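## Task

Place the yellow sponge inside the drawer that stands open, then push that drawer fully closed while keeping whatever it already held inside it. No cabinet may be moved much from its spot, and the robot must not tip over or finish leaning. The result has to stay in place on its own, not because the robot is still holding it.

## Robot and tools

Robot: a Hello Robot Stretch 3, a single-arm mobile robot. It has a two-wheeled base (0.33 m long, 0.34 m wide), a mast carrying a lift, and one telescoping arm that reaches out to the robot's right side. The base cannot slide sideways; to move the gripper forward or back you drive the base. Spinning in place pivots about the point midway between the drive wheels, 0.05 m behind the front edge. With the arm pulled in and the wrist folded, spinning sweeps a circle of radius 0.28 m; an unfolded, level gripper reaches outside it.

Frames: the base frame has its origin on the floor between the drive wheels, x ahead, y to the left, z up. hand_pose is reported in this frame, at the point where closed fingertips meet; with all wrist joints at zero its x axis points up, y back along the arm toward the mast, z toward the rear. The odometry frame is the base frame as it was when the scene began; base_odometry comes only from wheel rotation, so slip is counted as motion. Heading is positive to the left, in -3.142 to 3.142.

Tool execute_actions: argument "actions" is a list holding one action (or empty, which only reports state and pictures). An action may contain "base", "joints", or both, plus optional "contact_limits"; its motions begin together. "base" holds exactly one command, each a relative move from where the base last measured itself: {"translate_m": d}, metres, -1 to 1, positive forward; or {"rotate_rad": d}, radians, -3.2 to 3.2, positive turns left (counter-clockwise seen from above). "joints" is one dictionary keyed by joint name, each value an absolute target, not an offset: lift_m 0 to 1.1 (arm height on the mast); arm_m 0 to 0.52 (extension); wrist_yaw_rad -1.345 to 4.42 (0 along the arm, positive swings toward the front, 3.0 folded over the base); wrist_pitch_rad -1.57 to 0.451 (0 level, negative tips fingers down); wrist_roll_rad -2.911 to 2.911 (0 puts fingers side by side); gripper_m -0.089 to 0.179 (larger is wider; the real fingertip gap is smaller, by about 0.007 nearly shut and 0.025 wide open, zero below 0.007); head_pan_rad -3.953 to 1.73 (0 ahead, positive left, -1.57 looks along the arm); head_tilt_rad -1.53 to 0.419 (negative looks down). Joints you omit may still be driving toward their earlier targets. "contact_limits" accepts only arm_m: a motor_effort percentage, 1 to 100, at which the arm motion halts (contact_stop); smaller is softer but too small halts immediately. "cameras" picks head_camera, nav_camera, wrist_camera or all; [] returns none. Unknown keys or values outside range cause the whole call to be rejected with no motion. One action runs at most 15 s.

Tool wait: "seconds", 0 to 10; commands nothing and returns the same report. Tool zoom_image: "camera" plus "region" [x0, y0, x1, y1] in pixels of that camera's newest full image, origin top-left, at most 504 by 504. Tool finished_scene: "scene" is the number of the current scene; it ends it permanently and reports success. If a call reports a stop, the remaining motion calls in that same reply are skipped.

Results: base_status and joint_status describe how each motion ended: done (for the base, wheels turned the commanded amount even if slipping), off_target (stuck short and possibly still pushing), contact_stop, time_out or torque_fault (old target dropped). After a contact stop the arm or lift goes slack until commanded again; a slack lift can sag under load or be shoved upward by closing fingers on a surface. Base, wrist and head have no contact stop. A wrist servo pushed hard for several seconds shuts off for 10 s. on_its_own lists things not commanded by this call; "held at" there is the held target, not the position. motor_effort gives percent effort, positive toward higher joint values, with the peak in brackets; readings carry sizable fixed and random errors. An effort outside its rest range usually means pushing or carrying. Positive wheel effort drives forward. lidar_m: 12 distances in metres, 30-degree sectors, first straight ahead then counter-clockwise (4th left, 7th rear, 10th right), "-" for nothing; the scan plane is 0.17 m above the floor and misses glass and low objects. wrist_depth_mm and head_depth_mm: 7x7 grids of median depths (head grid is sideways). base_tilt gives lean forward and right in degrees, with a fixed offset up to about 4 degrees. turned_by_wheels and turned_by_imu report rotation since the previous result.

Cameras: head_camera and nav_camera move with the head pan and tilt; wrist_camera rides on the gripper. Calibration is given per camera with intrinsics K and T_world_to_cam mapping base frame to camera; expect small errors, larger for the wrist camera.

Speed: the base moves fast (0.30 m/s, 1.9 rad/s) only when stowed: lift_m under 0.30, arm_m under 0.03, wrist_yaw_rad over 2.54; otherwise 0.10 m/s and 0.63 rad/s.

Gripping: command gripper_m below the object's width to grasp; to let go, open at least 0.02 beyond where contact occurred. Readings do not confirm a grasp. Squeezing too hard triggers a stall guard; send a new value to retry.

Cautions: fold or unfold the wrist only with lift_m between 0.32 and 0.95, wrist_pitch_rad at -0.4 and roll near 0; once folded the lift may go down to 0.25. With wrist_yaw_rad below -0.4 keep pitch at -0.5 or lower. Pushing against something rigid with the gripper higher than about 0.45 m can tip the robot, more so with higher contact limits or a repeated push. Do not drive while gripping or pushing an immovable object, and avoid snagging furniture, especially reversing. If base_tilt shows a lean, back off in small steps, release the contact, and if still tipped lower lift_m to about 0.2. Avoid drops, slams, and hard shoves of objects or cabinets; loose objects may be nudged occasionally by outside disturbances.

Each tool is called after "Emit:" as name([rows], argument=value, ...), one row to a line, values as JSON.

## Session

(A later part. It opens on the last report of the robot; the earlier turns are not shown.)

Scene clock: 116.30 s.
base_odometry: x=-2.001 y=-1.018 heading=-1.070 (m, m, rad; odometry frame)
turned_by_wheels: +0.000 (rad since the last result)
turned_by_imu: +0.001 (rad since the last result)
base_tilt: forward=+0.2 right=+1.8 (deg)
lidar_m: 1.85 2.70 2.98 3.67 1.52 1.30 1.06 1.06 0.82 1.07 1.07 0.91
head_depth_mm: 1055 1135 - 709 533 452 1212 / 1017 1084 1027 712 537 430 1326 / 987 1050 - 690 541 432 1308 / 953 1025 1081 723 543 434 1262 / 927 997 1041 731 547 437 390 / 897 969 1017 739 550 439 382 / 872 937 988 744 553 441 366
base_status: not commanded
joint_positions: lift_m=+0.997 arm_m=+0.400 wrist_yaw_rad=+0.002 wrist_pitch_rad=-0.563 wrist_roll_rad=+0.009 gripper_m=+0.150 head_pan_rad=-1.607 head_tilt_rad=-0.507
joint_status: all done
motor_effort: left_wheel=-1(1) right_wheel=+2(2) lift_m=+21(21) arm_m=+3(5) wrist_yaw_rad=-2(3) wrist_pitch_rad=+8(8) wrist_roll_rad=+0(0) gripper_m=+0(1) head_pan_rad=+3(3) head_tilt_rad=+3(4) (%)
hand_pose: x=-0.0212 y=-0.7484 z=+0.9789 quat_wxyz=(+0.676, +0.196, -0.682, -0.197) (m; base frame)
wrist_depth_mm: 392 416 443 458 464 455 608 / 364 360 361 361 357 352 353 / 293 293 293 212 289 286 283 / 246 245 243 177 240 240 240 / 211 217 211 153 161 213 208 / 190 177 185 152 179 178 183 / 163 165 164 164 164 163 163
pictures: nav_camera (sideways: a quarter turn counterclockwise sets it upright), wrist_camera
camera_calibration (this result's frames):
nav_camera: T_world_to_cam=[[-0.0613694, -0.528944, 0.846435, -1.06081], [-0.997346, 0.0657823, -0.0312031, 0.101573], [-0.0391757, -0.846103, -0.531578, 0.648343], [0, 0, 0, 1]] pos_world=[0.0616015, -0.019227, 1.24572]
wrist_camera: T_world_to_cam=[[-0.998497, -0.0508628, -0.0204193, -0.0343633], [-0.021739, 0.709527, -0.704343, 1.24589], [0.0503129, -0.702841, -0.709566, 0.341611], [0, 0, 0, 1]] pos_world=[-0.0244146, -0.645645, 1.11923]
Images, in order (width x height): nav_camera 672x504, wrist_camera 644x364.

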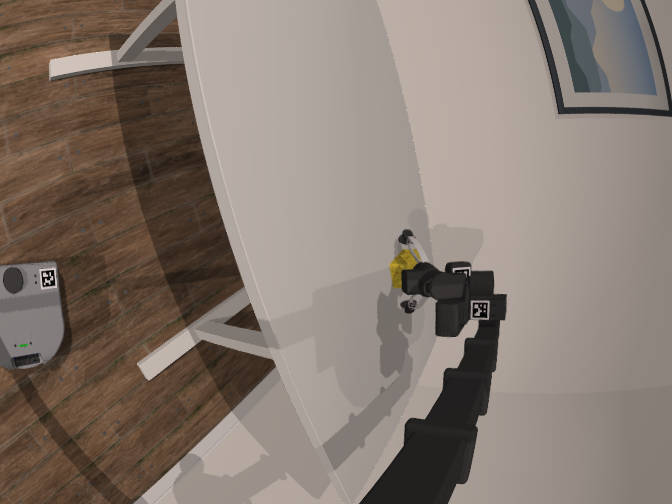

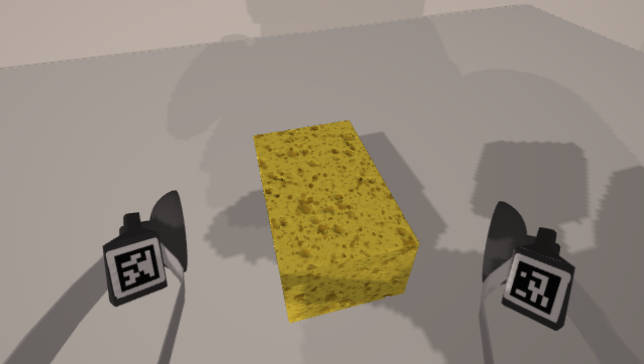

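Emit:
execute_actions([
  {"joints":{"arm_m":0.41,"lift_m":0.99}},
], cameras=[])

Emit:
execute_actions([
  {"joints":{"gripper_m":0.02}},
], cameras=["wrist_camera"])

Emit:
execute_actions([
  {"joints":{"lift_m":1.04,"arm_m":0.35}},
], cameras=["wrist_camera"])

Scene clock: 122.57 s.
base_odometry: x=-2.001 y=-1.018 heading=-1.070 (m, m, rad; odometry frame)
turned_by_wheels: +0.000 (rad since the last result)
turned_by_imu: +0.001 (rad since the last result)
base_tilt: forward=+0.3 right=+1.7 (deg)
lidar_m: 1.85 2.70 2.98 3.71 1.52 1.29 1.06 1.06 0.82 1.08 1.07 0.91
head_depth_mm: 1055 1133 - 707 533 452 1212 / 1018 1087 1022 711 536 430 1339 / 988 1049 - 691 540 432 1309 / 955 1029 1081 710 544 434 1262 / 927 1000 1042 732 547 436 391 / 899 964 1023 739 550 438 382 / 871 935 992 745 554 440 366
base_status: not commanded
joint_positions: lift_m=+0.990 arm_m=+0.410 wrist_yaw_rad=+0.002 wrist_pitch_rad=-0.563 wrist_roll_rad=+0.009 gripper_m=+0.150 head_pan_rad=-1.607 head_tilt_rad=-0.507
joint_status: all done
motor_effort: left_wheel=-1(1) right_wheel=+2(2) lift_m=+21(22) arm_m=+4(4) wrist_yaw_rad=-3(4) wrist_pitch_rad=+8(8) wrist_roll_rad=+0(0) gripper_m=+1(1) head_pan_rad=+3(3) head_tilt_rad=+4(4) (%)
hand_pose: x=-0.0212 y=-0.7584 z=+0.9719 quat_wxyz=(+0.676, +0.196, -0.682, -0.197) (m; base frame)
wrist_depth_mm: 389 407 428 448 441 437 576 / 346 348 344 338 337 340 334 / 280 281 278 199 274 274 270 / 236 235 226 166 232 231 229 / 202 207 202 144 152 205 199 / 182 169 176 134 167 171 175 / 155 158 157 154 157 157 156
pictures: none
No camera images: the call's "cameras" was empty. Leave "cameras" out to get every camera's image.

Scene clock: 124.37 s.
base_odometry: x=-2.001 y=-1.018 heading=-1.070 (m, m, rad; odometry frame)
turned_by_wheels: +0.000 (rad since the last result)
turned_by_imu: +0.001 (rad since the last result)
base_tilt: forward=+0.2 right=+1.7 (deg)
lidar_m: 1.85 2.70 2.98 3.70 1.52 1.30 1.06 1.06 0.82 1.08 1.07 0.91
head_depth_mm: 1059 1136 - 706 533 452 1208 / 1020 1088 990 713 537 430 1328 / 990 1048 - 689 540 432 1314 / 955 1029 1076 710 543 434 1259 / 923 995 1044 733 547 436 390 / 900 966 1018 739 551 438 382 / 871 934 990 745 554 440 366
base_status: not commanded
joint_positions: lift_m=+0.990 arm_m=+0.410 wrist_yaw_rad=+0.002 wrist_pitch_rad=-0.563 wrist_roll_rad=+0.009 gripper_m=+0.021 head_pan_rad=-1.607 head_tilt_rad=-0.507
joint_status: all done
motor_effort: left_wheel=-2(2) right_wheel=+2(2) lift_m=+21(22) arm_m=+4(4) wrist_yaw_rad=-3(4) wrist_pitch_rad=+8(8) wrist_roll_rad=+0(0) gripper_m=-19(100) head_pan_rad=+3(3) head_tilt_rad=+3(4) (%)
hand_pose: x=-0.0212 y=-0.7584 z=+0.9719 quat_wxyz=(+0.676, +0.196, -0.682, -0.197) (m; base frame)
wrist_depth_mm: 384 405 430 442 444 438 576 / 346 347 343 341 339 334 333 / 281 281 280 199 276 272 272 / 235 235 226 167 231 229 230 / 203 203 199 142 143 199 199 / 179 178 169 134 151 174 175 / 159 158 157 153 157 157 156
pictures: wrist_camera
camera_calibration (this result's frames):
wrist_camera: T_world_to_cam=[[-0.998497, -0.0508605, -0.020419, -0.0350137], [-0.021738, 0.709532, -0.704338, 1.24806], [0.0503109, -0.702835, -0.709571, 0.329633], [0, 0, 0, 1]] pos_world=[-0.0244149, -0.655643, 1.11224]
Images, in order (width x height): wrist_camera 644x364.

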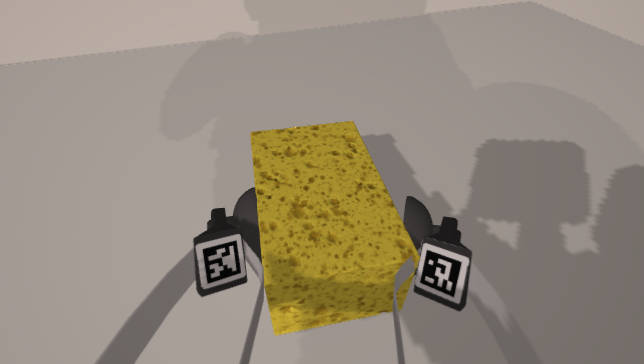

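Scene clock: 125.97 s.
base_odometry: x=-2.001 y=-1.018 heading=-1.070 (m, m, rad; odometry frame)
turned_by_wheels: +0.000 (rad since the last result)
turned_by_imu: +0.000 (rad since the last result)
base_tilt: forward=+0.2 right=+1.9 (deg)
lidar_m: 1.85 2.70 2.99 3.71 1.52 1.30 1.07 1.06 0.82 1.08 1.07 0.91
head_depth_mm: 1055 - 1019 708 533 452 1211 / 1016 - 932 713 535 430 1333 / 984 - - 719 540 432 1312 / 955 1024 1082 708 544 434 1255 / 926 998 1042 732 547 437 391 / 899 966 1024 739 550 439 382 / 869 933 992 745 554 441 366
base_status: not commanded
joint_positions: lift_m=+1.040 arm_m=+0.350 wrist_yaw_rad=+0.002 wrist_pitch_rad=-0.564 wrist_roll_rad=+0.009 gripper_m=+0.021 head_pan_rad=-1.607 head_tilt_rad=-0.507
joint_status: all done
motor_effort: left_wheel=-1(1) right_wheel=+2(2) lift_m=+37(39) arm_m=-3(4) wrist_yaw_rad=-2(3) wrist_pitch_rad=+9(8) wrist_roll_rad=+0(0) gripper_m=-20(20) head_pan_rad=+3(3) head_tilt_rad=+4(4) (%)
hand_pose: x=-0.0212 y=-0.6989 z=+1.0210 quat_wxyz=(+0.676, +0.197, -0.682, -0.198) (m; base frame)
wrist_depth_mm: 429 457 497 524 558 588 709 / 457 452 454 448 447 441 439 / 365 364 366 201 360 352 355 / 309 308 296 167 302 302 299 / 265 263 261 142 143 260 261 / 233 232 221 134 150 229 228 / 208 206 205 201 204 206 204
pictures: wrist_camera
camera_calibration (this result's frames):
wrist_camera: T_world_to_cam=[[-0.998497, -0.0508374, -0.0204805, -0.0309061], [-0.0217408, 0.710407, -0.703455, 1.2401], [0.0503113, -0.701953, -0.710444, 0.407779], [0, 0, 0, 1]] pos_world=[-0.0244147, -0.596308, 1.16143]
Images, in order (width x height): wrist_camera 644x364.

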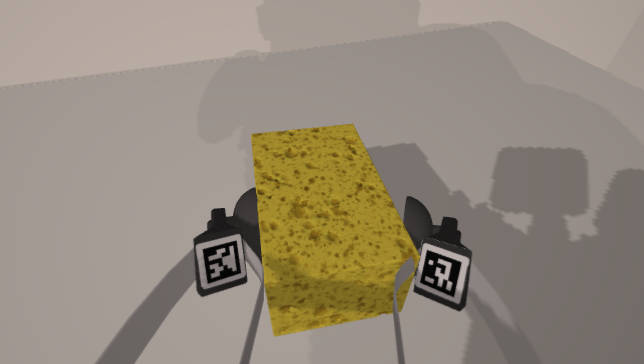

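Emit:
execute_actions([
  {"base":{"rotate_rad":-1.44},"joints":{"arm_m":0.0,"head_tilt_rad":-0.9,"head_pan_rad":-2.2}},
], cameras=[])

Emit:
execute_actions([
  {"base":{"translate_m":-1.0}},
], cameras=["nav_camera"])

Emit:
execute_actions([
  {"base":{"translate_m":-0.72},"joints":{"lift_m":0.88}},
], cameras=[])

Emit:
execute_actions([
  {"base":{"rotate_rad":0.2},"joints":{"head_pan_rad":-1.4,"arm_m":0.15}},
])

Scene clock: 146.33 s.
base_odometry: x=-2.001 y=-1.018 heading=-2.510 (m, m, rad; odometry frame)
turned_by_wheels: -1.440 (rad since the last result)
turned_by_imu: -1.445 (rad since the last result)
base_tilt: forward=+0.2 right=+1.8 (deg)
lidar_m: 1.07 1.07 0.91 1.86 2.71 3.02 3.67 1.52 1.19 1.06 1.06 0.82
head_depth_mm: - - 1831 1625 1416 1255 1123 / - - 1938 1571 1427 1264 1146 / - - - - 1431 1264 1154 / - - - - 1416 1273 1137 / - - - - 1419 1278 1148 / - - - - - 1273 1153 / - - - - - 1282 1155
base_status: done
joint_positions: lift_m=+1.040 arm_m=+0.000 wrist_yaw_rad=+0.001 wrist_pitch_rad=-0.564 wrist_roll_rad=+0.009 gripper_m=+0.021 head_pan_rad=-2.193 head_tilt_rad=-0.889
joint_status: all done
motor_effort: left_wheel=+1(4) right_wheel=-3(10) lift_m=+37(38) arm_m=-3(1) wrist_yaw_rad=-2(3) wrist_pitch_rad=+8(9) wrist_roll_rad=+0(0) gripper_m=-21(20) head_pan_rad=-2(30) head_tilt_rad=-7(39) (%)
hand_pose: x=-0.0213 y=-0.3489 z=+1.0209 quat_wxyz=(+0.676, +0.197, -0.682, -0.198) (m; base frame)
wrist_depth_mm: 729 746 792 843 853 892 929 / 812 831 882 907 951 990 - / 888 951 965 202 - - - / - - - 167 - - - / - - - 143 143 - - / - - - 134 151 - - / - - - - - - -
pictures: none
No camera images: the call's "cameras" was empty. Leave "cameras" out to get every camera's image.

Scene clock: 157.27 s.
base_odometry: x=-1.194 y=-0.428 heading=-2.510 (m, m, rad; odometry frame)
turned_by_wheels: +0.000 (rad since the last result)
turned_by_imu: +0.000 (rad since the last result)
base_tilt: forward=+0.4 right=+1.8 (deg)
lidar_m: 1.77 1.66 2.10 2.49 2.27 2.37 2.70 2.36 0.82 1.02 1.27 1.51
head_depth_mm: - - 1051 1625 1416 1257 1126 / - - 1154 1568 1425 1261 1143 / - - - - 1428 1268 1154 / - - - - 1409 1278 1140 / - - - - 1424 1274 1147 / - - - - - 1278 1152 / - - - - - 1284 1158
base_status: done
joint_positions: lift_m=+1.040 arm_m=+0.000 wrist_yaw_rad=+0.001 wrist_pitch_rad=-0.564 wrist_roll_rad=+0.009 gripper_m=+0.021 head_pan_rad=-2.193 head_tilt_rad=-0.889
joint_status: not commanded
motor_effort: left_wheel=+1(3) right_wheel=-3(9) lift_m=+37(37) arm_m=-3(3) wrist_yaw_rad=-3(3) wrist_pitch_rad=+8(8) wrist_roll_rad=+0(0) gripper_m=-19(20) head_pan_rad=-2(3) head_tilt_rad=-7(7) (%)
hand_pose: x=-0.0213 y=-0.3489 z=+1.0209 quat_wxyz=(+0.676, +0.197, -0.682, -0.198) (m; base frame)
wrist_depth_mm: 927 944 - - - - - / - - - - - - - / - - - 202 - 912 917 / - - - 166 956 780 801 / - - - 142 143 785 782 / - - - 133 150 709 725 / - - - - - - 580
pictures: nav_camera (sideways: a quarter turn counterclockwise sets it upright)
camera_calibration (this result's frames):
nav_camera: T_world_to_cam=[[-0.505528, -0.631964, 0.587421, -0.720534], [-0.788804, 0.614385, -0.0178634, 0.0829219], [-0.349613, -0.47239, -0.809085, 1.01118], [0, 0, 0, 1]] pos_world=[0.0546823, -0.0286244, 1.24287]
Images, in order (width x height): nav_camera 672x504.

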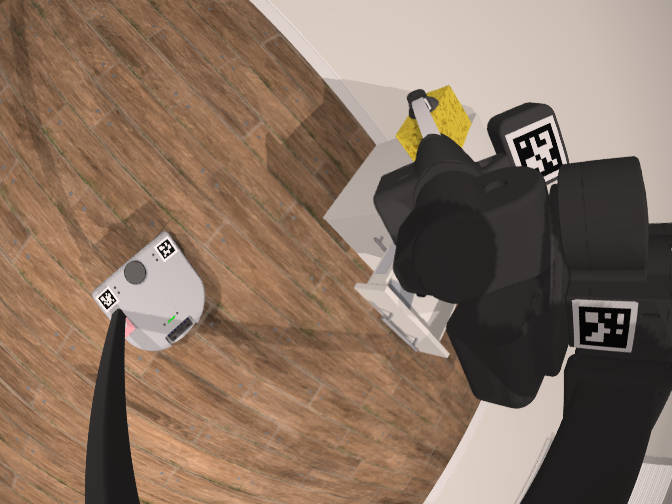

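Scene clock: 165.87 s.
base_odometry: x=-0.613 y=-0.002 heading=-2.510 (m, m, rad; odometry frame)
turned_by_wheels: +0.000 (rad since the last result)
turned_by_imu: +0.000 (rad since the last result)
base_tilt: forward=+0.1 right=+1.8 (deg)
lidar_m: 2.47 2.32 2.52 2.34 2.02 2.19 2.01 2.01 1.61 0.83 0.83 1.69
head_depth_mm: 2047 2215 1899 1635 - - 1100 / 2211 2324 1919 1708 - 1221 1145 / 2079 2273 1929 - - - 1151 / 1869 2129 1943 1746 - - 1140 / 1704 1915 1973 1737 - - 1116 / 1558 1740 1901 1721 - - 1131 / 1436 1598 1786 1729 - 1270 1149
base_status: done
joint_positions: lift_m=+0.880 arm_m=+0.000 wrist_yaw_rad=+0.001 wrist_pitch_rad=-0.565 wrist_roll_rad=+0.009 gripper_m=+0.021 head_pan_rad=-2.193 head_tilt_rad=-0.889
joint_status: all done
motor_effort: left_wheel=+2(4) right_wheel=-3(8) lift_m=+21(35) arm_m=-3(3) wrist_yaw_rad=-3(2) wrist_pitch_rad=+9(9) wrist_roll_rad=+1(0) gripper_m=-18(19) head_pan_rad=-3(3) head_tilt_rad=-7(7) (%)
hand_pose: x=-0.0213 y=-0.3488 z=+0.8615 quat_wxyz=(+0.676, +0.197, -0.682, -0.198) (m; base frame)
wrist_depth_mm: - - 996 - - - - / - 845 770 - - - - / - 749 766 202 - - - / - 730 688 167 - - - / - 607 603 142 143 - - / - 465 472 134 149 - - / - 975 986 979 989 - 984
pictures: none
No camera images: the call's "cameras" was empty. Leave "cameras" out to get every camera's image.

Scene clock: 168.23 s.
base_odometry: x=-0.613 y=-0.002 heading=-2.310 (m, m, rad; odometry frame)
turned_by_wheels: +0.200 (rad since the last result)
turned_by_imu: +0.202 (rad since the last result)
base_tilt: forward=+0.2 right=+1.7 (deg)
lidar_m: 2.32 2.52 2.44 1.88 1.90 2.10 2.01 2.06 1.48 0.83 0.86 1.98
head_depth_mm: 1268 1145 - - 1346 1252 1126 / 1285 1158 621 948 1352 1262 1127 / 1304 1167 1041 975 1381 1264 1138 / 1332 1255 1071 964 1389 1271 1138 / 1358 1564 1818 1657 1445 1276 1141 / 1377 1595 1848 1675 1456 1286 1150 / 1402 1624 1891 1689 1459 1292 1155
base_status: done
joint_positions: lift_m=+0.880 arm_m=+0.150 wrist_yaw_rad=+0.001 wrist_pitch_rad=-0.565 wrist_roll_rad=+0.009 gripper_m=+0.021 head_pan_rad=-1.407 head_tilt_rad=-0.889
joint_status: all done
motor_effort: left_wheel=-2(4) right_wheel=+3(8) lift_m=+21(21) arm_m=+4(5) wrist_yaw_rad=-1(3) wrist_pitch_rad=+9(8) wrist_roll_rad=+0(0) gripper_m=-19(19) head_pan_rad=+3(33) head_tilt_rad=-7(7) (%)
hand_pose: x=-0.0213 y=-0.4982 z=+0.8615 quat_wxyz=(+0.676, +0.197, -0.682, -0.198) (m; base frame)
wrist_depth_mm: - - - 969 - 987 990 / - - 808 765 - - - / - - 626 201 674 - - / - - 652 167 674 - - / - - 537 143 143 - - / - - 514 134 150 - - / - 468 464 359 468 - -
pictures: head_camera (sideways: a quarter turn clockwise sets it upright), nav_camera (sideways: a quarter turn counterclockwise sets it upright), wrist_camera
camera_calibration (this result's frames):
head_camera: T_world_to_cam=[[-0.0854218, 0.76166, -0.642321, 0.858278], [0.984045, 0.165482, 0.0653602, -0.0841769], [0.156075, -0.626489, -0.763644, 0.950862], [0, 0, 0, 1]] pos_world=[0.00774387, -0.0440818, 1.28291]
nav_camera: T_world_to_cam=[[0.090128, -0.804305, 0.587342, -0.724064], [-0.992095, -0.124213, -0.0178596, 0.084157], [0.08732, -0.581089, -0.809142, 1.00859], [0, 0, 0, 1]] pos_world=[0.0606799, 0.0141665, 1.24287]
wrist_camera: T_world_to_cam=[[-0.998521, -0.0503501, -0.0205058, -0.0237978], [-0.0213986, 0.710731, -0.703138, 0.985239], [0.0499772, -0.70166, -0.710757, 0.435864], [0, 0, 0, 1]] pos_world=[-0.0244631, -0.39561, 1.00206]
Images, in order (width x height): head_camera 896x504, nav_camera 672x504, wrist_camera 644x364.

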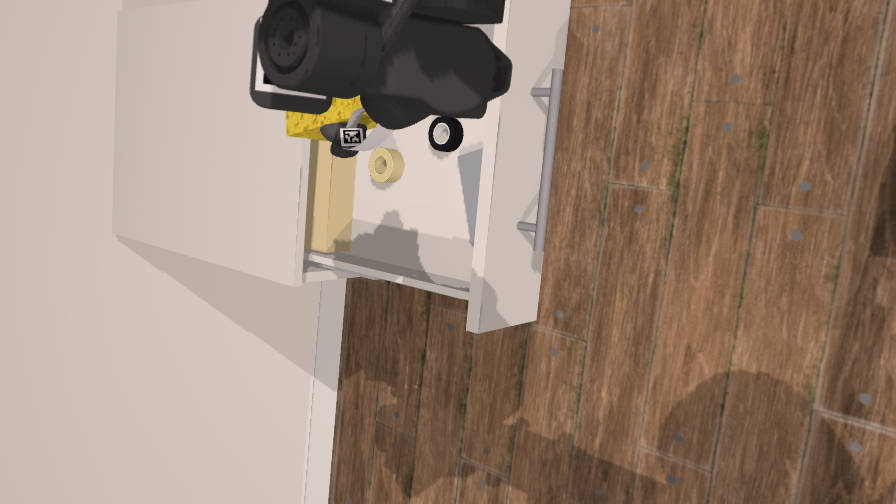

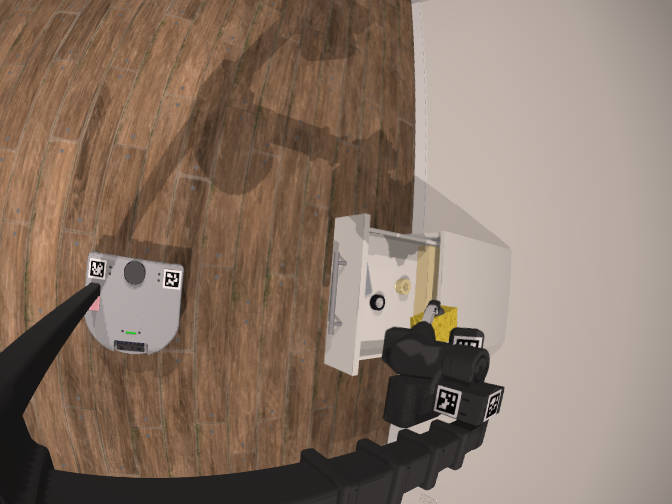

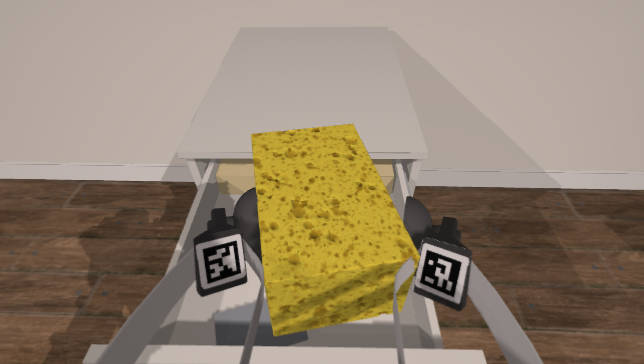

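Emit:
execute_actions([
  {"base":{"translate_m":0.15},"joints":{"arm_m":0.4,"wrist_pitch_rad":-1.0,"head_pan_rad":-1.57,"head_tilt_rad":-0.8}},
], cameras=[])

Emit:
execute_actions([
  {"joints":{"lift_m":0.78}},
])

Scene clock: 187.17 s.
base_odometry: x=-0.714 y=-0.113 heading=-2.310 (m, m, rad; odometry frame)
turned_by_wheels: +0.000 (rad since the last result)
turned_by_imu: +0.002 (rad since the last result)
base_tilt: forward=+0.1 right=+1.8 (deg)
lidar_m: 2.17 2.40 2.43 2.24 1.91 2.25 2.16 2.06 0.87 0.83 1.47 1.98
head_depth_mm: 1235 - 1079 1021 841 1294 1149 / 1230 - 1093 1052 839 1312 1158 / 1258 - 755 1061 841 1310 1159 / 1266 1388 1127 1080 893 1319 1167 / 1264 1433 1657 1811 1535 1326 1176 / 1268 1437 1667 1812 1536 1330 1173 / 1262 1443 1671 1834 1545 1336 1184
base_status: done
joint_positions: lift_m=+0.880 arm_m=+0.400 wrist_yaw_rad=+0.001 wrist_pitch_rad=-1.006 wrist_roll_rad=+0.009 gripper_m=+0.021 head_pan_rad=-1.563 head_tilt_rad=-0.803
joint_status: all done
motor_effort: left_wheel=-2(3) right_wheel=+2(10) lift_m=+21(22) arm_m=+4(6) wrist_yaw_rad=-3(2) wrist_pitch_rad=+3(9) wrist_roll_rad=+0(0) gripper_m=-20(19) head_pan_rad=-2(16) head_tilt_rad=+2(16) (%)
hand_pose: x=-0.0215 y=-0.6613 z=+0.7897 quat_wxyz=(+0.617, +0.340, -0.622, -0.343) (m; base frame)
wrist_depth_mm: - - 992 411 403 396 409 / - - - 381 380 373 372 / - - - 201 455 453 - / - - - 167 465 469 - / - - - 143 143 440 958 / 954 954 917 133 150 417 409 / 900 925 897 396 393 398 389
pictures: none
No camera images: the call's "cameras" was empty. Leave "cameras" out to get every camera's image.

Scene clock: 188.90 s.
base_odometry: x=-0.714 y=-0.113 heading=-2.310 (m, m, rad; odometry frame)
turned_by_wheels: +0.000 (rad since the last result)
turned_by_imu: +0.000 (rad since the last result)
base_tilt: forward=+0.3 right=+1.7 (deg)
lidar_m: 2.17 2.39 2.44 2.24 1.92 2.25 2.16 2.05 0.87 0.83 1.47 1.98
head_depth_mm: 1255 1387 1130 - 836 1297 1154 / 1258 1366 - 1048 840 1314 1157 / 1259 1353 - 995 842 1314 1161 / 1262 1377 1122 1082 891 1317 1165 / 1261 1438 1662 1805 1539 1331 1170 / 1264 1437 1662 1820 1536 1337 1174 / 1267 1450 1666 1832 1548 1345 1181
base_status: not commanded
joint_positions: lift_m=+0.780 arm_m=+0.400 wrist_yaw_rad=+0.001 wrist_pitch_rad=-1.007 wrist_roll_rad=+0.009 gripper_m=+0.021 head_pan_rad=-1.563 head_tilt_rad=-0.803
joint_status: all done
motor_effort: left_wheel=-2(2) right_wheel=+3(2) lift_m=+21(22) arm_m=+4(4) wrist_yaw_rad=-2(3) wrist_pitch_rad=+4(4) wrist_roll_rad=+0(0) gripper_m=-20(20) head_pan_rad=-2(3) head_tilt_rad=+2(2) (%)
hand_pose: x=-0.0215 y=-0.6612 z=+0.6896 quat_wxyz=(+0.617, +0.340, -0.622, -0.343) (m; base frame)
wrist_depth_mm: - - 284 279 280 276 269 / - - 370 357 356 354 350 / - - 995 201 383 379 350 / 975 981 918 167 352 357 347 / 920 910 882 142 143 339 333 / 860 884 290 134 150 317 316 / 810 805 312 298 296 304 302
pictures: head_camera (sideways: a quarter turn clockwise sets it upright), nav_camera (sideways: a quarter turn counterclockwise sets it upright), wrist_camera
camera_calibration (this result's frames):
head_camera: T_world_to_cam=[[0.0345324, 0.707998, -0.705369, 0.939703], [0.997765, 0.0159751, 0.0648818, -0.0836451], [0.0572046, -0.706033, -0.705864, 0.876325], [0, 0, 0, 1]] pos_world=[0.000878094, -0.0452576, 1.28683]
nav_camera: T_world_to_cam=[[-0.0364823, -0.755397, 0.654251, -0.81047], [-0.999328, 0.0299485, -0.021146, 0.0884818], [-0.00362023, -0.654583, -0.755982, 0.940025], [0, 0, 0, 1]] pos_world=[0.0622577, 0.00044791, 1.24276]
wrist_camera: T_world_to_cam=[[-0.998555, -0.0364948, -0.0394426, -0.0134871], [-0.0213783, 0.943215, -0.331493, 0.877654], [0.0493006, -0.330171, -0.942633, 0.604774], [0, 0, 0, 1]] pos_world=[-0.0245206, -0.62863, 0.860485]
Images, in order (width x height): head_camera 896x504, nav_camera 672x504, wrist_camera 644x364.

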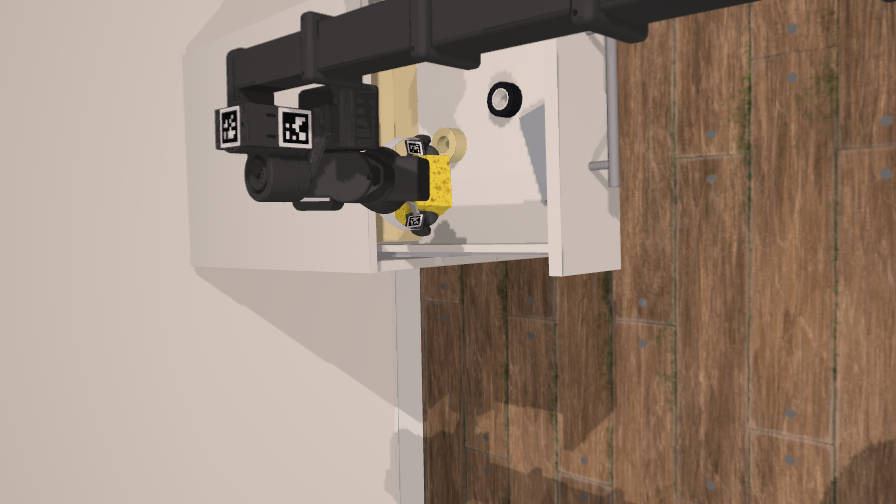

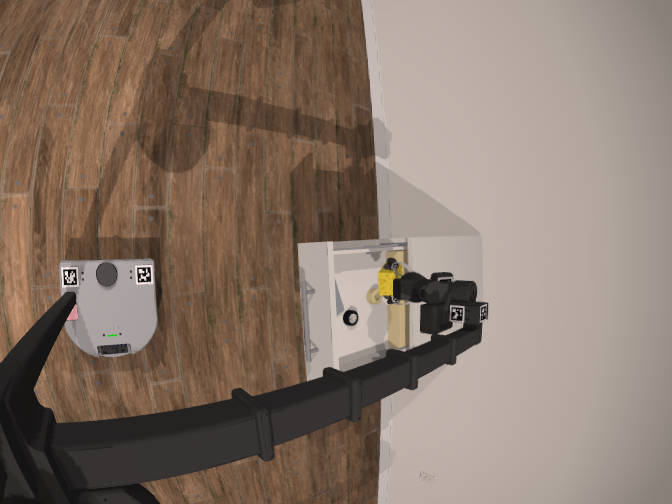

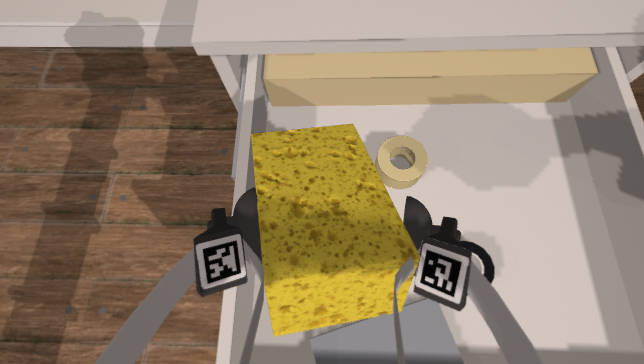

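Emit:
execute_actions([
  {"base":{"translate_m":-0.035},"joints":{"lift_m":0.70,"arm_m":0.39}},
])

Scene clock: 197.73 s.
base_odometry: x=-0.690 y=-0.087 heading=-2.310 (m, m, rad; odometry frame)
turned_by_wheels: +0.000 (rad since the last result)
turned_by_imu: +0.001 (rad since the last result)
base_tilt: forward=+0.2 right=+1.7 (deg)
lidar_m: 2.21 2.42 2.44 2.10 1.91 2.22 2.13 2.06 0.87 0.83 1.47 1.99
head_depth_mm: 1256 1394 1098 1039 - 1274 1147 / 1258 1354 1140 999 840 1305 1152 / 1261 1348 1121 - 842 1314 1162 / 1260 1354 1089 1069 873 1324 1166 / 1265 1432 1657 1803 1531 1328 1170 / 1266 1445 1661 1818 1538 1332 1174 / 1267 1445 1666 1834 1548 1345 1182
base_status: done
joint_positions: lift_m=+0.700 arm_m=+0.390 wrist_yaw_rad=+0.001 wrist_pitch_rad=-1.007 wrist_roll_rad=+0.009 gripper_m=+0.021 head_pan_rad=-1.563 head_tilt_rad=-0.803
joint_status: all done
motor_effort: left_wheel=-1(5) right_wheel=+2(5) lift_m=+21(21) arm_m=-3(4) wrist_yaw_rad=-2(2) wrist_pitch_rad=+4(4) wrist_roll_rad=+0(0) gripper_m=-21(19) head_pan_rad=-2(2) head_tilt_rad=+1(2) (%)
hand_pose: x=-0.0215 y=-0.6518 z=+0.6096 quat_wxyz=(+0.617, +0.340, -0.622, -0.343) (m; base frame)
wrist_depth_mm: - - 296 296 297 299 285 / 997 986 313 315 310 306 295 / 951 925 293 201 283 288 281 / 889 837 277 168 276 271 271 / 833 245 263 143 142 255 254 / 802 224 246 133 150 243 243 / 739 230 236 224 227 232 231
pictures: head_camera (sideways: a quarter turn clockwise sets it upright), nav_camera (sideways: a quarter turn counterclockwise sets it upright), wrist_camera
camera_calibration (this result's frames):
head_camera: T_world_to_cam=[[0.0345324, 0.707995, -0.705373, 0.939708], [0.997765, 0.0159755, 0.0648817, -0.083645], [0.0572046, -0.706037, -0.705861, 0.87632], [0, 0, 0, 1]] pos_world=[0.000878095, -0.0452576, 1.28683]
nav_camera: T_world_to_cam=[[-0.0364823, -0.755394, 0.654255, -0.810475], [-0.999328, 0.0299484, -0.0211461, 0.0884821], [-0.0036202, -0.654587, -0.755978, 0.940021], [0, 0, 0, 1]] pos_world=[0.0622577, 0.000447621, 1.24276]
wrist_camera: T_world_to_cam=[[-0.998555, -0.0364821, -0.0394536, -0.016286], [-0.0213781, 0.943318, -0.3312, 0.842151], [0.0493002, -0.329878, -0.942735, 0.532692], [0, 0, 0, 1]] pos_world=[-0.0245206, -0.619287, 0.780465]
Images, in order (width x height): head_camera 896x504, nav_camera 672x504, wrist_camera 644x364.

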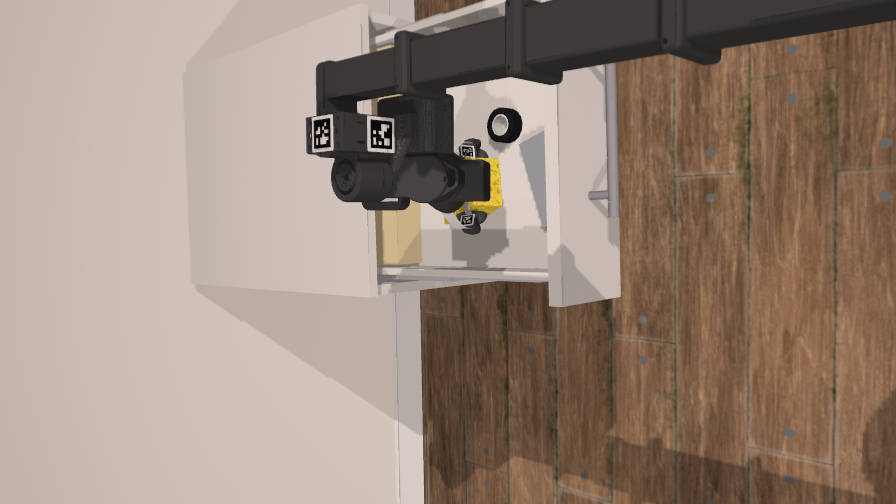

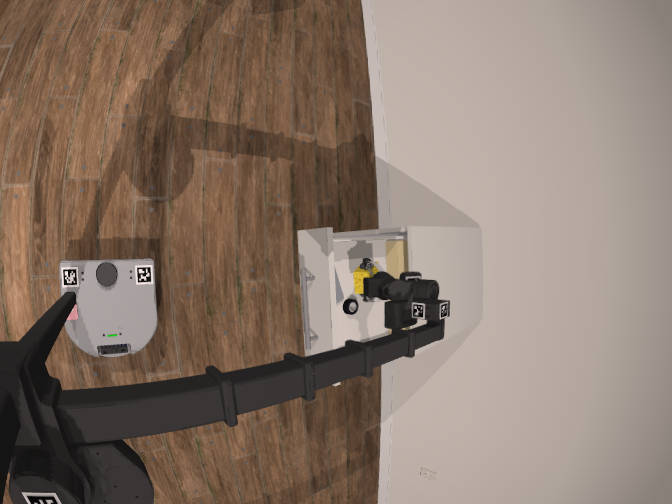

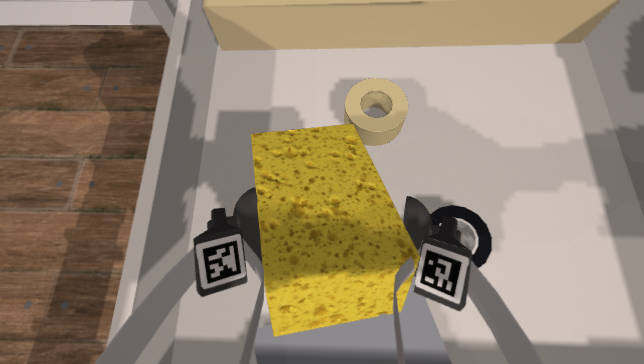

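Emit:
execute_actions([
  {"base":{"translate_m":0.015},"joints":{"lift_m":0.665,"arm_m":0.38}},
], cameras=["wrist_camera","nav_camera"])

Scene clock: 202.87 s.
base_odometry: x=-0.700 y=-0.098 heading=-2.310 (m, m, rad; odometry frame)
turned_by_wheels: +0.000 (rad since the last result)
turned_by_imu: +0.001 (rad since the last result)
base_tilt: forward=+0.3 right=+1.7 (deg)
lidar_m: 2.19 2.42 2.44 2.16 1.91 2.23 2.13 2.06 0.87 0.83 1.47 1.98
head_depth_mm: 1252 1389 1084 1015 - - 1141 / 1256 1350 1105 - 840 1304 1158 / 1258 1347 1095 - 843 1312 1159 / 1261 1378 1086 1069 874 1321 1163 / 1259 1438 1659 1803 1529 1324 1168 / 1266 1437 1660 1826 1544 1336 1177 / 1273 1440 1664 1828 1552 1339 1177
base_status: done
joint_positions: lift_m=+0.665 arm_m=+0.380 wrist_yaw_rad=+0.001 wrist_pitch_rad=-1.007 wrist_roll_rad=+0.009 gripper_m=+0.021 head_pan_rad=-1.563 head_tilt_rad=-0.803
joint_status: all done
motor_effort: left_wheel=-1(2) right_wheel=+2(10) lift_m=+22(22) arm_m=-3(4) wrist_yaw_rad=-1(2) wrist_pitch_rad=+4(4) wrist_roll_rad=+0(0) gripper_m=-20(21) head_pan_rad=-3(2) head_tilt_rad=+2(1) (%)
hand_pose: x=-0.0215 y=-0.6418 z=+0.5746 quat_wxyz=(+0.617, +0.340, -0.622, -0.343) (m; base frame)
wrist_depth_mm: - 998 283 289 287 282 279 / 977 913 272 271 247 264 262 / 887 875 253 200 251 249 248 / 830 211 237 166 236 232 233 / 787 192 228 143 143 212 219 / 754 167 212 134 150 210 210 / 716 186 205 191 193 196 197
pictures: nav_camera (sideways: a quarter turn counterclockwise sets it upright), wrist_camera
camera_calibration (this result's frames):
nav_camera: T_world_to_cam=[[-0.0364825, -0.75539, 0.654259, -0.81048], [-0.999328, 0.0299485, -0.0211464, 0.0884824], [-0.00362032, -0.654591, -0.755975, 0.940016], [0, 0, 0, 1]] pos_world=[0.0622577, 0.000447266, 1.24276]
wrist_camera: T_world_to_cam=[[-0.998555, -0.0364776, -0.0394575, -0.0172966], [-0.021378, 0.943355, -0.331096, 0.821067], [0.0493, -0.329774, -0.942772, 0.50308], [0, 0, 0, 1]] pos_world=[-0.0245207, -0.609286, 0.745459]
Images, in order (width x height): nav_camera 672x504, wrist_camera 644x364.

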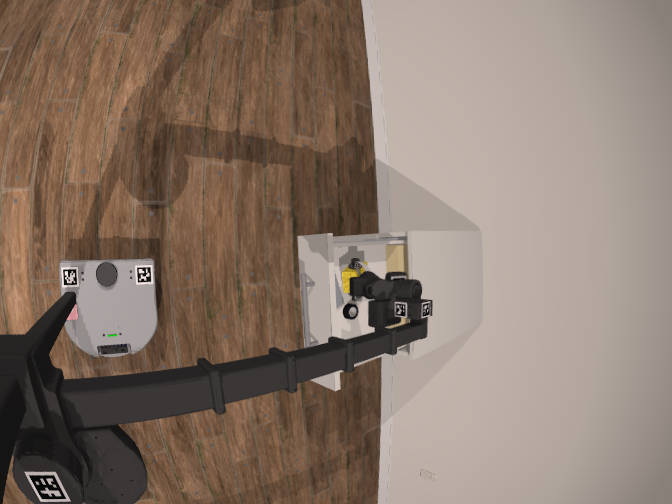

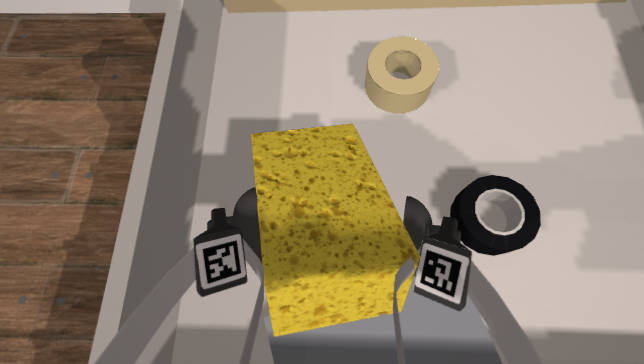

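Emit:
execute_actions([
  {"joints":{"gripper_m":0.09}},
], cameras=["wrist_camera"])

Emit:
execute_actions([
  {"joints":{"lift_m":0.8}},
], cameras=["wrist_camera"])

Scene clock: 212.33 s.
base_odometry: x=-0.700 y=-0.098 heading=-2.310 (m, m, rad; odometry frame)
turned_by_wheels: +0.000 (rad since the last result)
turned_by_imu: +0.001 (rad since the last result)
base_tilt: forward=+0.3 right=+1.8 (deg)
lidar_m: 2.19 2.41 2.45 2.16 1.91 2.23 2.14 2.06 0.87 0.83 1.47 1.98
head_depth_mm: 1257 1390 1086 1016 - - 1146 / 1253 1349 1101 - 842 1309 1156 / 1257 1355 1096 - 842 1315 1159 / 1258 1381 1087 1068 870 1324 1166 / 1266 1435 1661 1807 1531 1328 1169 / 1267 1439 1674 1813 1538 1331 1176 / 1269 1443 1669 1831 1545 1338 1176
base_status: not commanded
joint_positions: lift_m=+0.665 arm_m=+0.380 wrist_yaw_rad=+0.001 wrist_pitch_rad=-1.007 wrist_roll_rad=+0.009 gripper_m=+0.090 head_pan_rad=-1.563 head_tilt_rad=-0.803
joint_status: all done
motor_effort: left_wheel=-2(1) right_wheel=+2(2) lift_m=+21(21) arm_m=-3(3) wrist_yaw_rad=-1(2) wrist_pitch_rad=+4(4) wrist_roll_rad=+0(0) gripper_m=+0(91) head_pan_rad=-2(3) head_tilt_rad=+2(2) (%)
hand_pose: x=-0.0215 y=-0.6418 z=+0.5746 quat_wxyz=(+0.617, +0.340, -0.622, -0.343) (m; base frame)
wrist_depth_mm: - - 285 288 287 284 278 / 970 937 270 270 247 263 261 / 900 846 254 254 250 249 247 / 853 210 237 186 236 231 231 / 789 193 200 173 220 217 221 / 762 167 213 161 167 211 208 / 720 193 206 192 193 196 198
pictures: wrist_camera
camera_calibration (this result's frames):
wrist_camera: T_world_to_cam=[[-0.998555, -0.0364769, -0.0394574, -0.0172963], [-0.0213774, 0.943355, -0.331096, 0.821067], [0.0492997, -0.329774, -0.942772, 0.50308], [0, 0, 0, 1]] pos_world=[-0.0245207, -0.609286, 0.745459]
Images, in order (width x height): wrist_camera 644x364.

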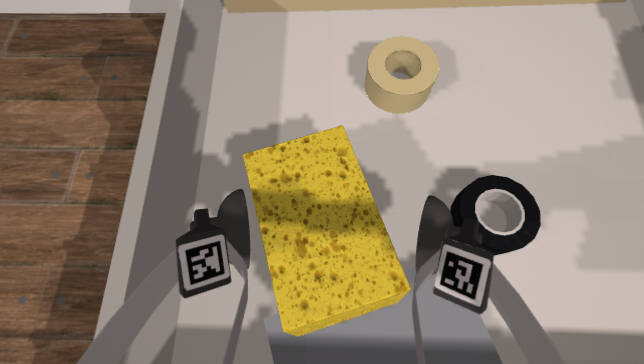

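Scene clock: 214.40 s.
base_odometry: x=-0.700 y=-0.098 heading=-2.310 (m, m, rad; odometry frame)
turned_by_wheels: +0.000 (rad since the last result)
turned_by_imu: +0.001 (rad since the last result)
base_tilt: forward=+0.3 right=+1.7 (deg)
lidar_m: 2.19 2.41 2.43 2.15 1.91 2.23 2.14 2.06 0.87 0.83 1.47 1.98
head_depth_mm: 1250 1396 - 1024 841 1299 1152 / 1258 1377 - 1051 840 1302 1152 / 1259 1352 - 1032 843 1311 1164 / 1262 1380 1090 1060 869 1317 1166 / 1265 1435 1668 1806 1531 1326 1171 / 1266 1443 1665 1816 1541 1336 1177 / 1268 1446 1669 1831 1548 1343 1178
base_status: not commanded
joint_positions: lift_m=+0.800 arm_m=+0.380 wrist_yaw_rad=+0.001 wrist_pitch_rad=-1.007 wrist_roll_rad=+0.009 gripper_m=+0.090 head_pan_rad=-1.563 head_tilt_rad=-0.803
joint_status: all done
motor_effort: left_wheel=-2(2) right_wheel=+2(2) lift_m=+37(39) arm_m=-3(2) wrist_yaw_rad=-3(2) wrist_pitch_rad=+4(4) wrist_roll_rad=+0(0) gripper_m=+0(1) head_pan_rad=-2(2) head_tilt_rad=+2(2) (%)
hand_pose: x=-0.0215 y=-0.6418 z=+0.7089 quat_wxyz=(+0.617, +0.340, -0.622, -0.343) (m; base frame)
wrist_depth_mm: - - 313 308 304 298 296 / - - 395 384 384 385 383 / - - 417 410 404 400 379 / - 987 393 387 377 381 354 / 954 930 368 317 362 361 336 / 884 890 347 298 336 339 323 / 851 832 329 318 318 322 315
pictures: wrist_camera
camera_calibration (this result's frames):
wrist_camera: T_world_to_cam=[[-0.998555, -0.0364768, -0.0394576, -0.0119963], [-0.0213772, 0.943355, -0.331096, 0.865535], [0.0492999, -0.329774, -0.942772, 0.629706], [0, 0, 0, 1]] pos_world=[-0.0245207, -0.609283, 0.879771]
Images, in order (width x height): wrist_camera 644x364.

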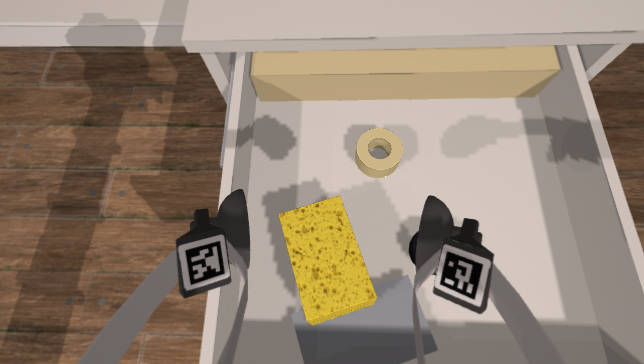

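Emit:
execute_actions([
  {"base":{"translate_m":-0.07},"joints":{"arm_m":0.03,"gripper_m":0.0,"wrist_pitch_rad":-0.7}},
], cameras=[])

Emit:
execute_actions([
  {"joints":{"wrist_pitch_rad":0,"lift_m":0.48}},
])

Scene clock: 226.30 s.
base_odometry: x=-0.653 y=-0.047 heading=-2.310 (m, m, rad; odometry frame)
turned_by_wheels: +0.000 (rad since the last result)
turned_by_imu: +0.002 (rad since the last result)
base_tilt: forward=+0.3 right=+1.7 (deg)
lidar_m: 2.26 2.46 2.43 1.89 1.89 2.16 2.06 2.07 1.48 0.83 1.47 1.98
head_depth_mm: 1259 1427 1579 1716 846 - - / 1256 1369 1094 1054 845 - - / 1262 1358 1103 1057 928 - 1125 / 1265 1354 1092 1064 848 1320 1167 / 1267 1409 1211 1677 876 1331 1172 / 1268 1440 1674 1818 1539 1335 1177 / 1272 1446 1670 1839 1535 1338 1180
base_status: done
joint_positions: lift_m=+0.800 arm_m=+0.030 wrist_yaw_rad=+0.001 wrist_pitch_rad=-0.716 wrist_roll_rad=+0.009 gripper_m=+0.000 head_pan_rad=-1.563 head_tilt_rad=-0.803
joint_status: all done
motor_effort: left_wheel=-1(5) right_wheel=+2(4) lift_m=+38(38) arm_m=-3(3) wrist_yaw_rad=-3(2) wrist_pitch_rad=+9(11) wrist_roll_rad=+0(0) gripper_m=-2(92) head_pan_rad=-3(2) head_tilt_rad=+2(2) (%)
hand_pose: x=-0.0213 y=-0.3528 z=+0.7520 quat_wxyz=(+0.659, +0.247, -0.665, -0.249) (m; base frame)
wrist_depth_mm: - - 675 644 631 - - / - - 666 642 625 - - / - - 542 509 549 - - / - - 404 402 398 409 - / - - - - 978 - - / - 946 969 938 927 958 925 / 895 891 868 876 868 860 848
pictures: none
No camera images: the call's "cameras" was empty. Leave "cameras" out to get every camera's image.

Scene clock: 230.03 s.
base_odometry: x=-0.653 y=-0.047 heading=-2.310 (m, m, rad; odometry frame)
turned_by_wheels: +0.000 (rad since the last result)
turned_by_imu: +0.001 (rad since the last result)
base_tilt: forward=+0.3 right=+1.8 (deg)
lidar_m: 2.26 2.46 2.43 1.89 1.90 2.16 2.07 2.06 1.48 0.83 1.46 1.98
head_depth_mm: 1258 1423 1576 1707 875 1308 1169 / 1256 1363 1093 1054 846 1305 1182 / 1261 1353 1102 1058 847 1320 - / 1261 1358 1090 1065 846 1320 1167 / 1263 1406 1206 1679 876 1335 1174 / 1264 1448 1665 1820 1546 1339 1179 / 1270 1444 1671 1824 1550 1341 1182
base_status: not commanded
joint_positions: lift_m=+0.480 arm_m=+0.030 wrist_yaw_rad=+0.001 wrist_pitch_rad=-0.022 wrist_roll_rad=+0.009 gripper_m=+0.000 head_pan_rad=-1.563 head_tilt_rad=-0.803
joint_status: all done
motor_effort: left_wheel=-1(1) right_wheel=+2(2) lift_m=+22(34) arm_m=-3(3) wrist_yaw_rad=-1(3) wrist_pitch_rad=+14(14) wrist_roll_rad=+0(0) gripper_m=-3(3) head_pan_rad=-2(2) head_tilt_rad=+2(2) (%)
hand_pose: x=-0.0211 y=-0.4309 z=+0.5892 quat_wxyz=(+0.704, +0.009, -0.710, -0.008) (m; base frame)
wrist_depth_mm: - - - - - - - / - - - - - - - / - - 636 776 656 - - / - 250 249 245 247 246 243 / - 260 254 - 252 254 253 / - 268 266 267 265 265 264 / 991 997 670 666 653 - -
pictures: head_camera (sideways: a quarter turn clockwise sets it upright), nav_camera (sideways: a quarter turn counterclockwise sets it upright), wrist_camera
camera_calibration (this result's frames):
head_camera: T_world_to_cam=[[0.0345348, 0.707881, -0.705487, 0.939857], [0.997765, 0.0159838, 0.0648804, -0.0836432], [0.0572039, -0.706151, -0.705746, 0.876172], [0, 0, 0, 1]] pos_world=[0.000878016, -0.0452601, 1.28684]
nav_camera: T_world_to_cam=[[-0.0364847, -0.755288, 0.654377, -0.810634], [-0.999328, 0.0299471, -0.0211522, 0.08849], [-0.00362067, -0.654709, -0.755872, 0.939883], [0, 0, 0, 1]] pos_world=[0.0622578, 0.000437929, 1.24276]
wrist_camera: T_world_to_cam=[[-0.998495, -0.0542834, 0.00787093, -0.0442485], [-0.0210028, 0.245813, -0.96909, 0.702336], [0.0506707, -0.967796, -0.246583, -0.0987124], [0, 0, 0, 1]] pos_world=[-0.024429, -0.270579, 0.656635]
Images, in order (width x height): head_camera 896x504, nav_camera 672x504, wrist_camera 644x364.

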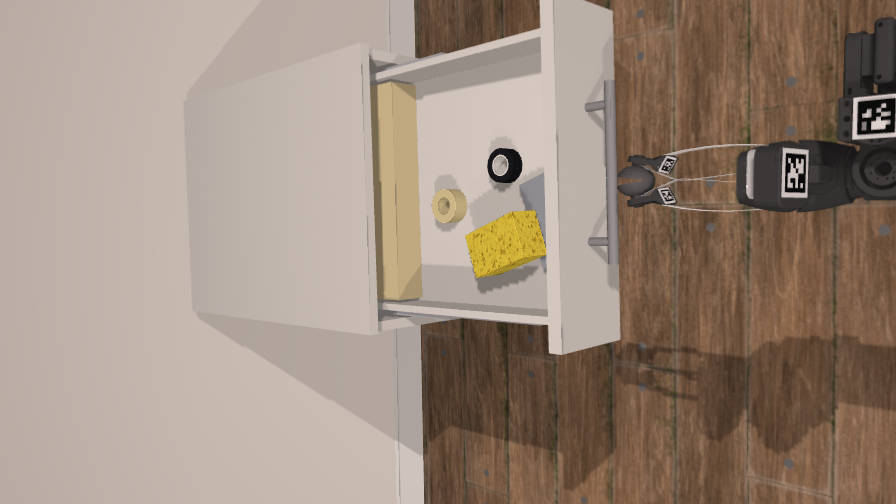

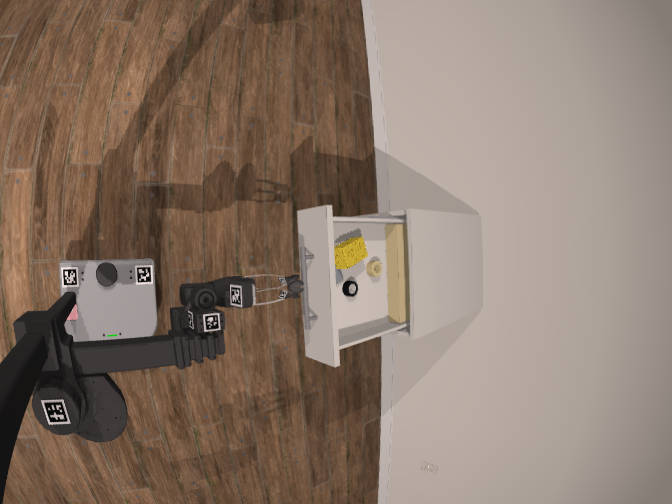

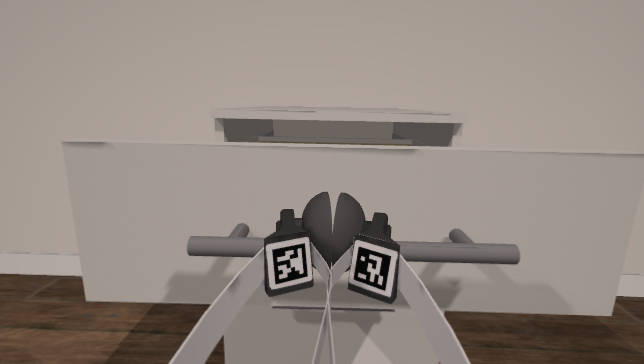

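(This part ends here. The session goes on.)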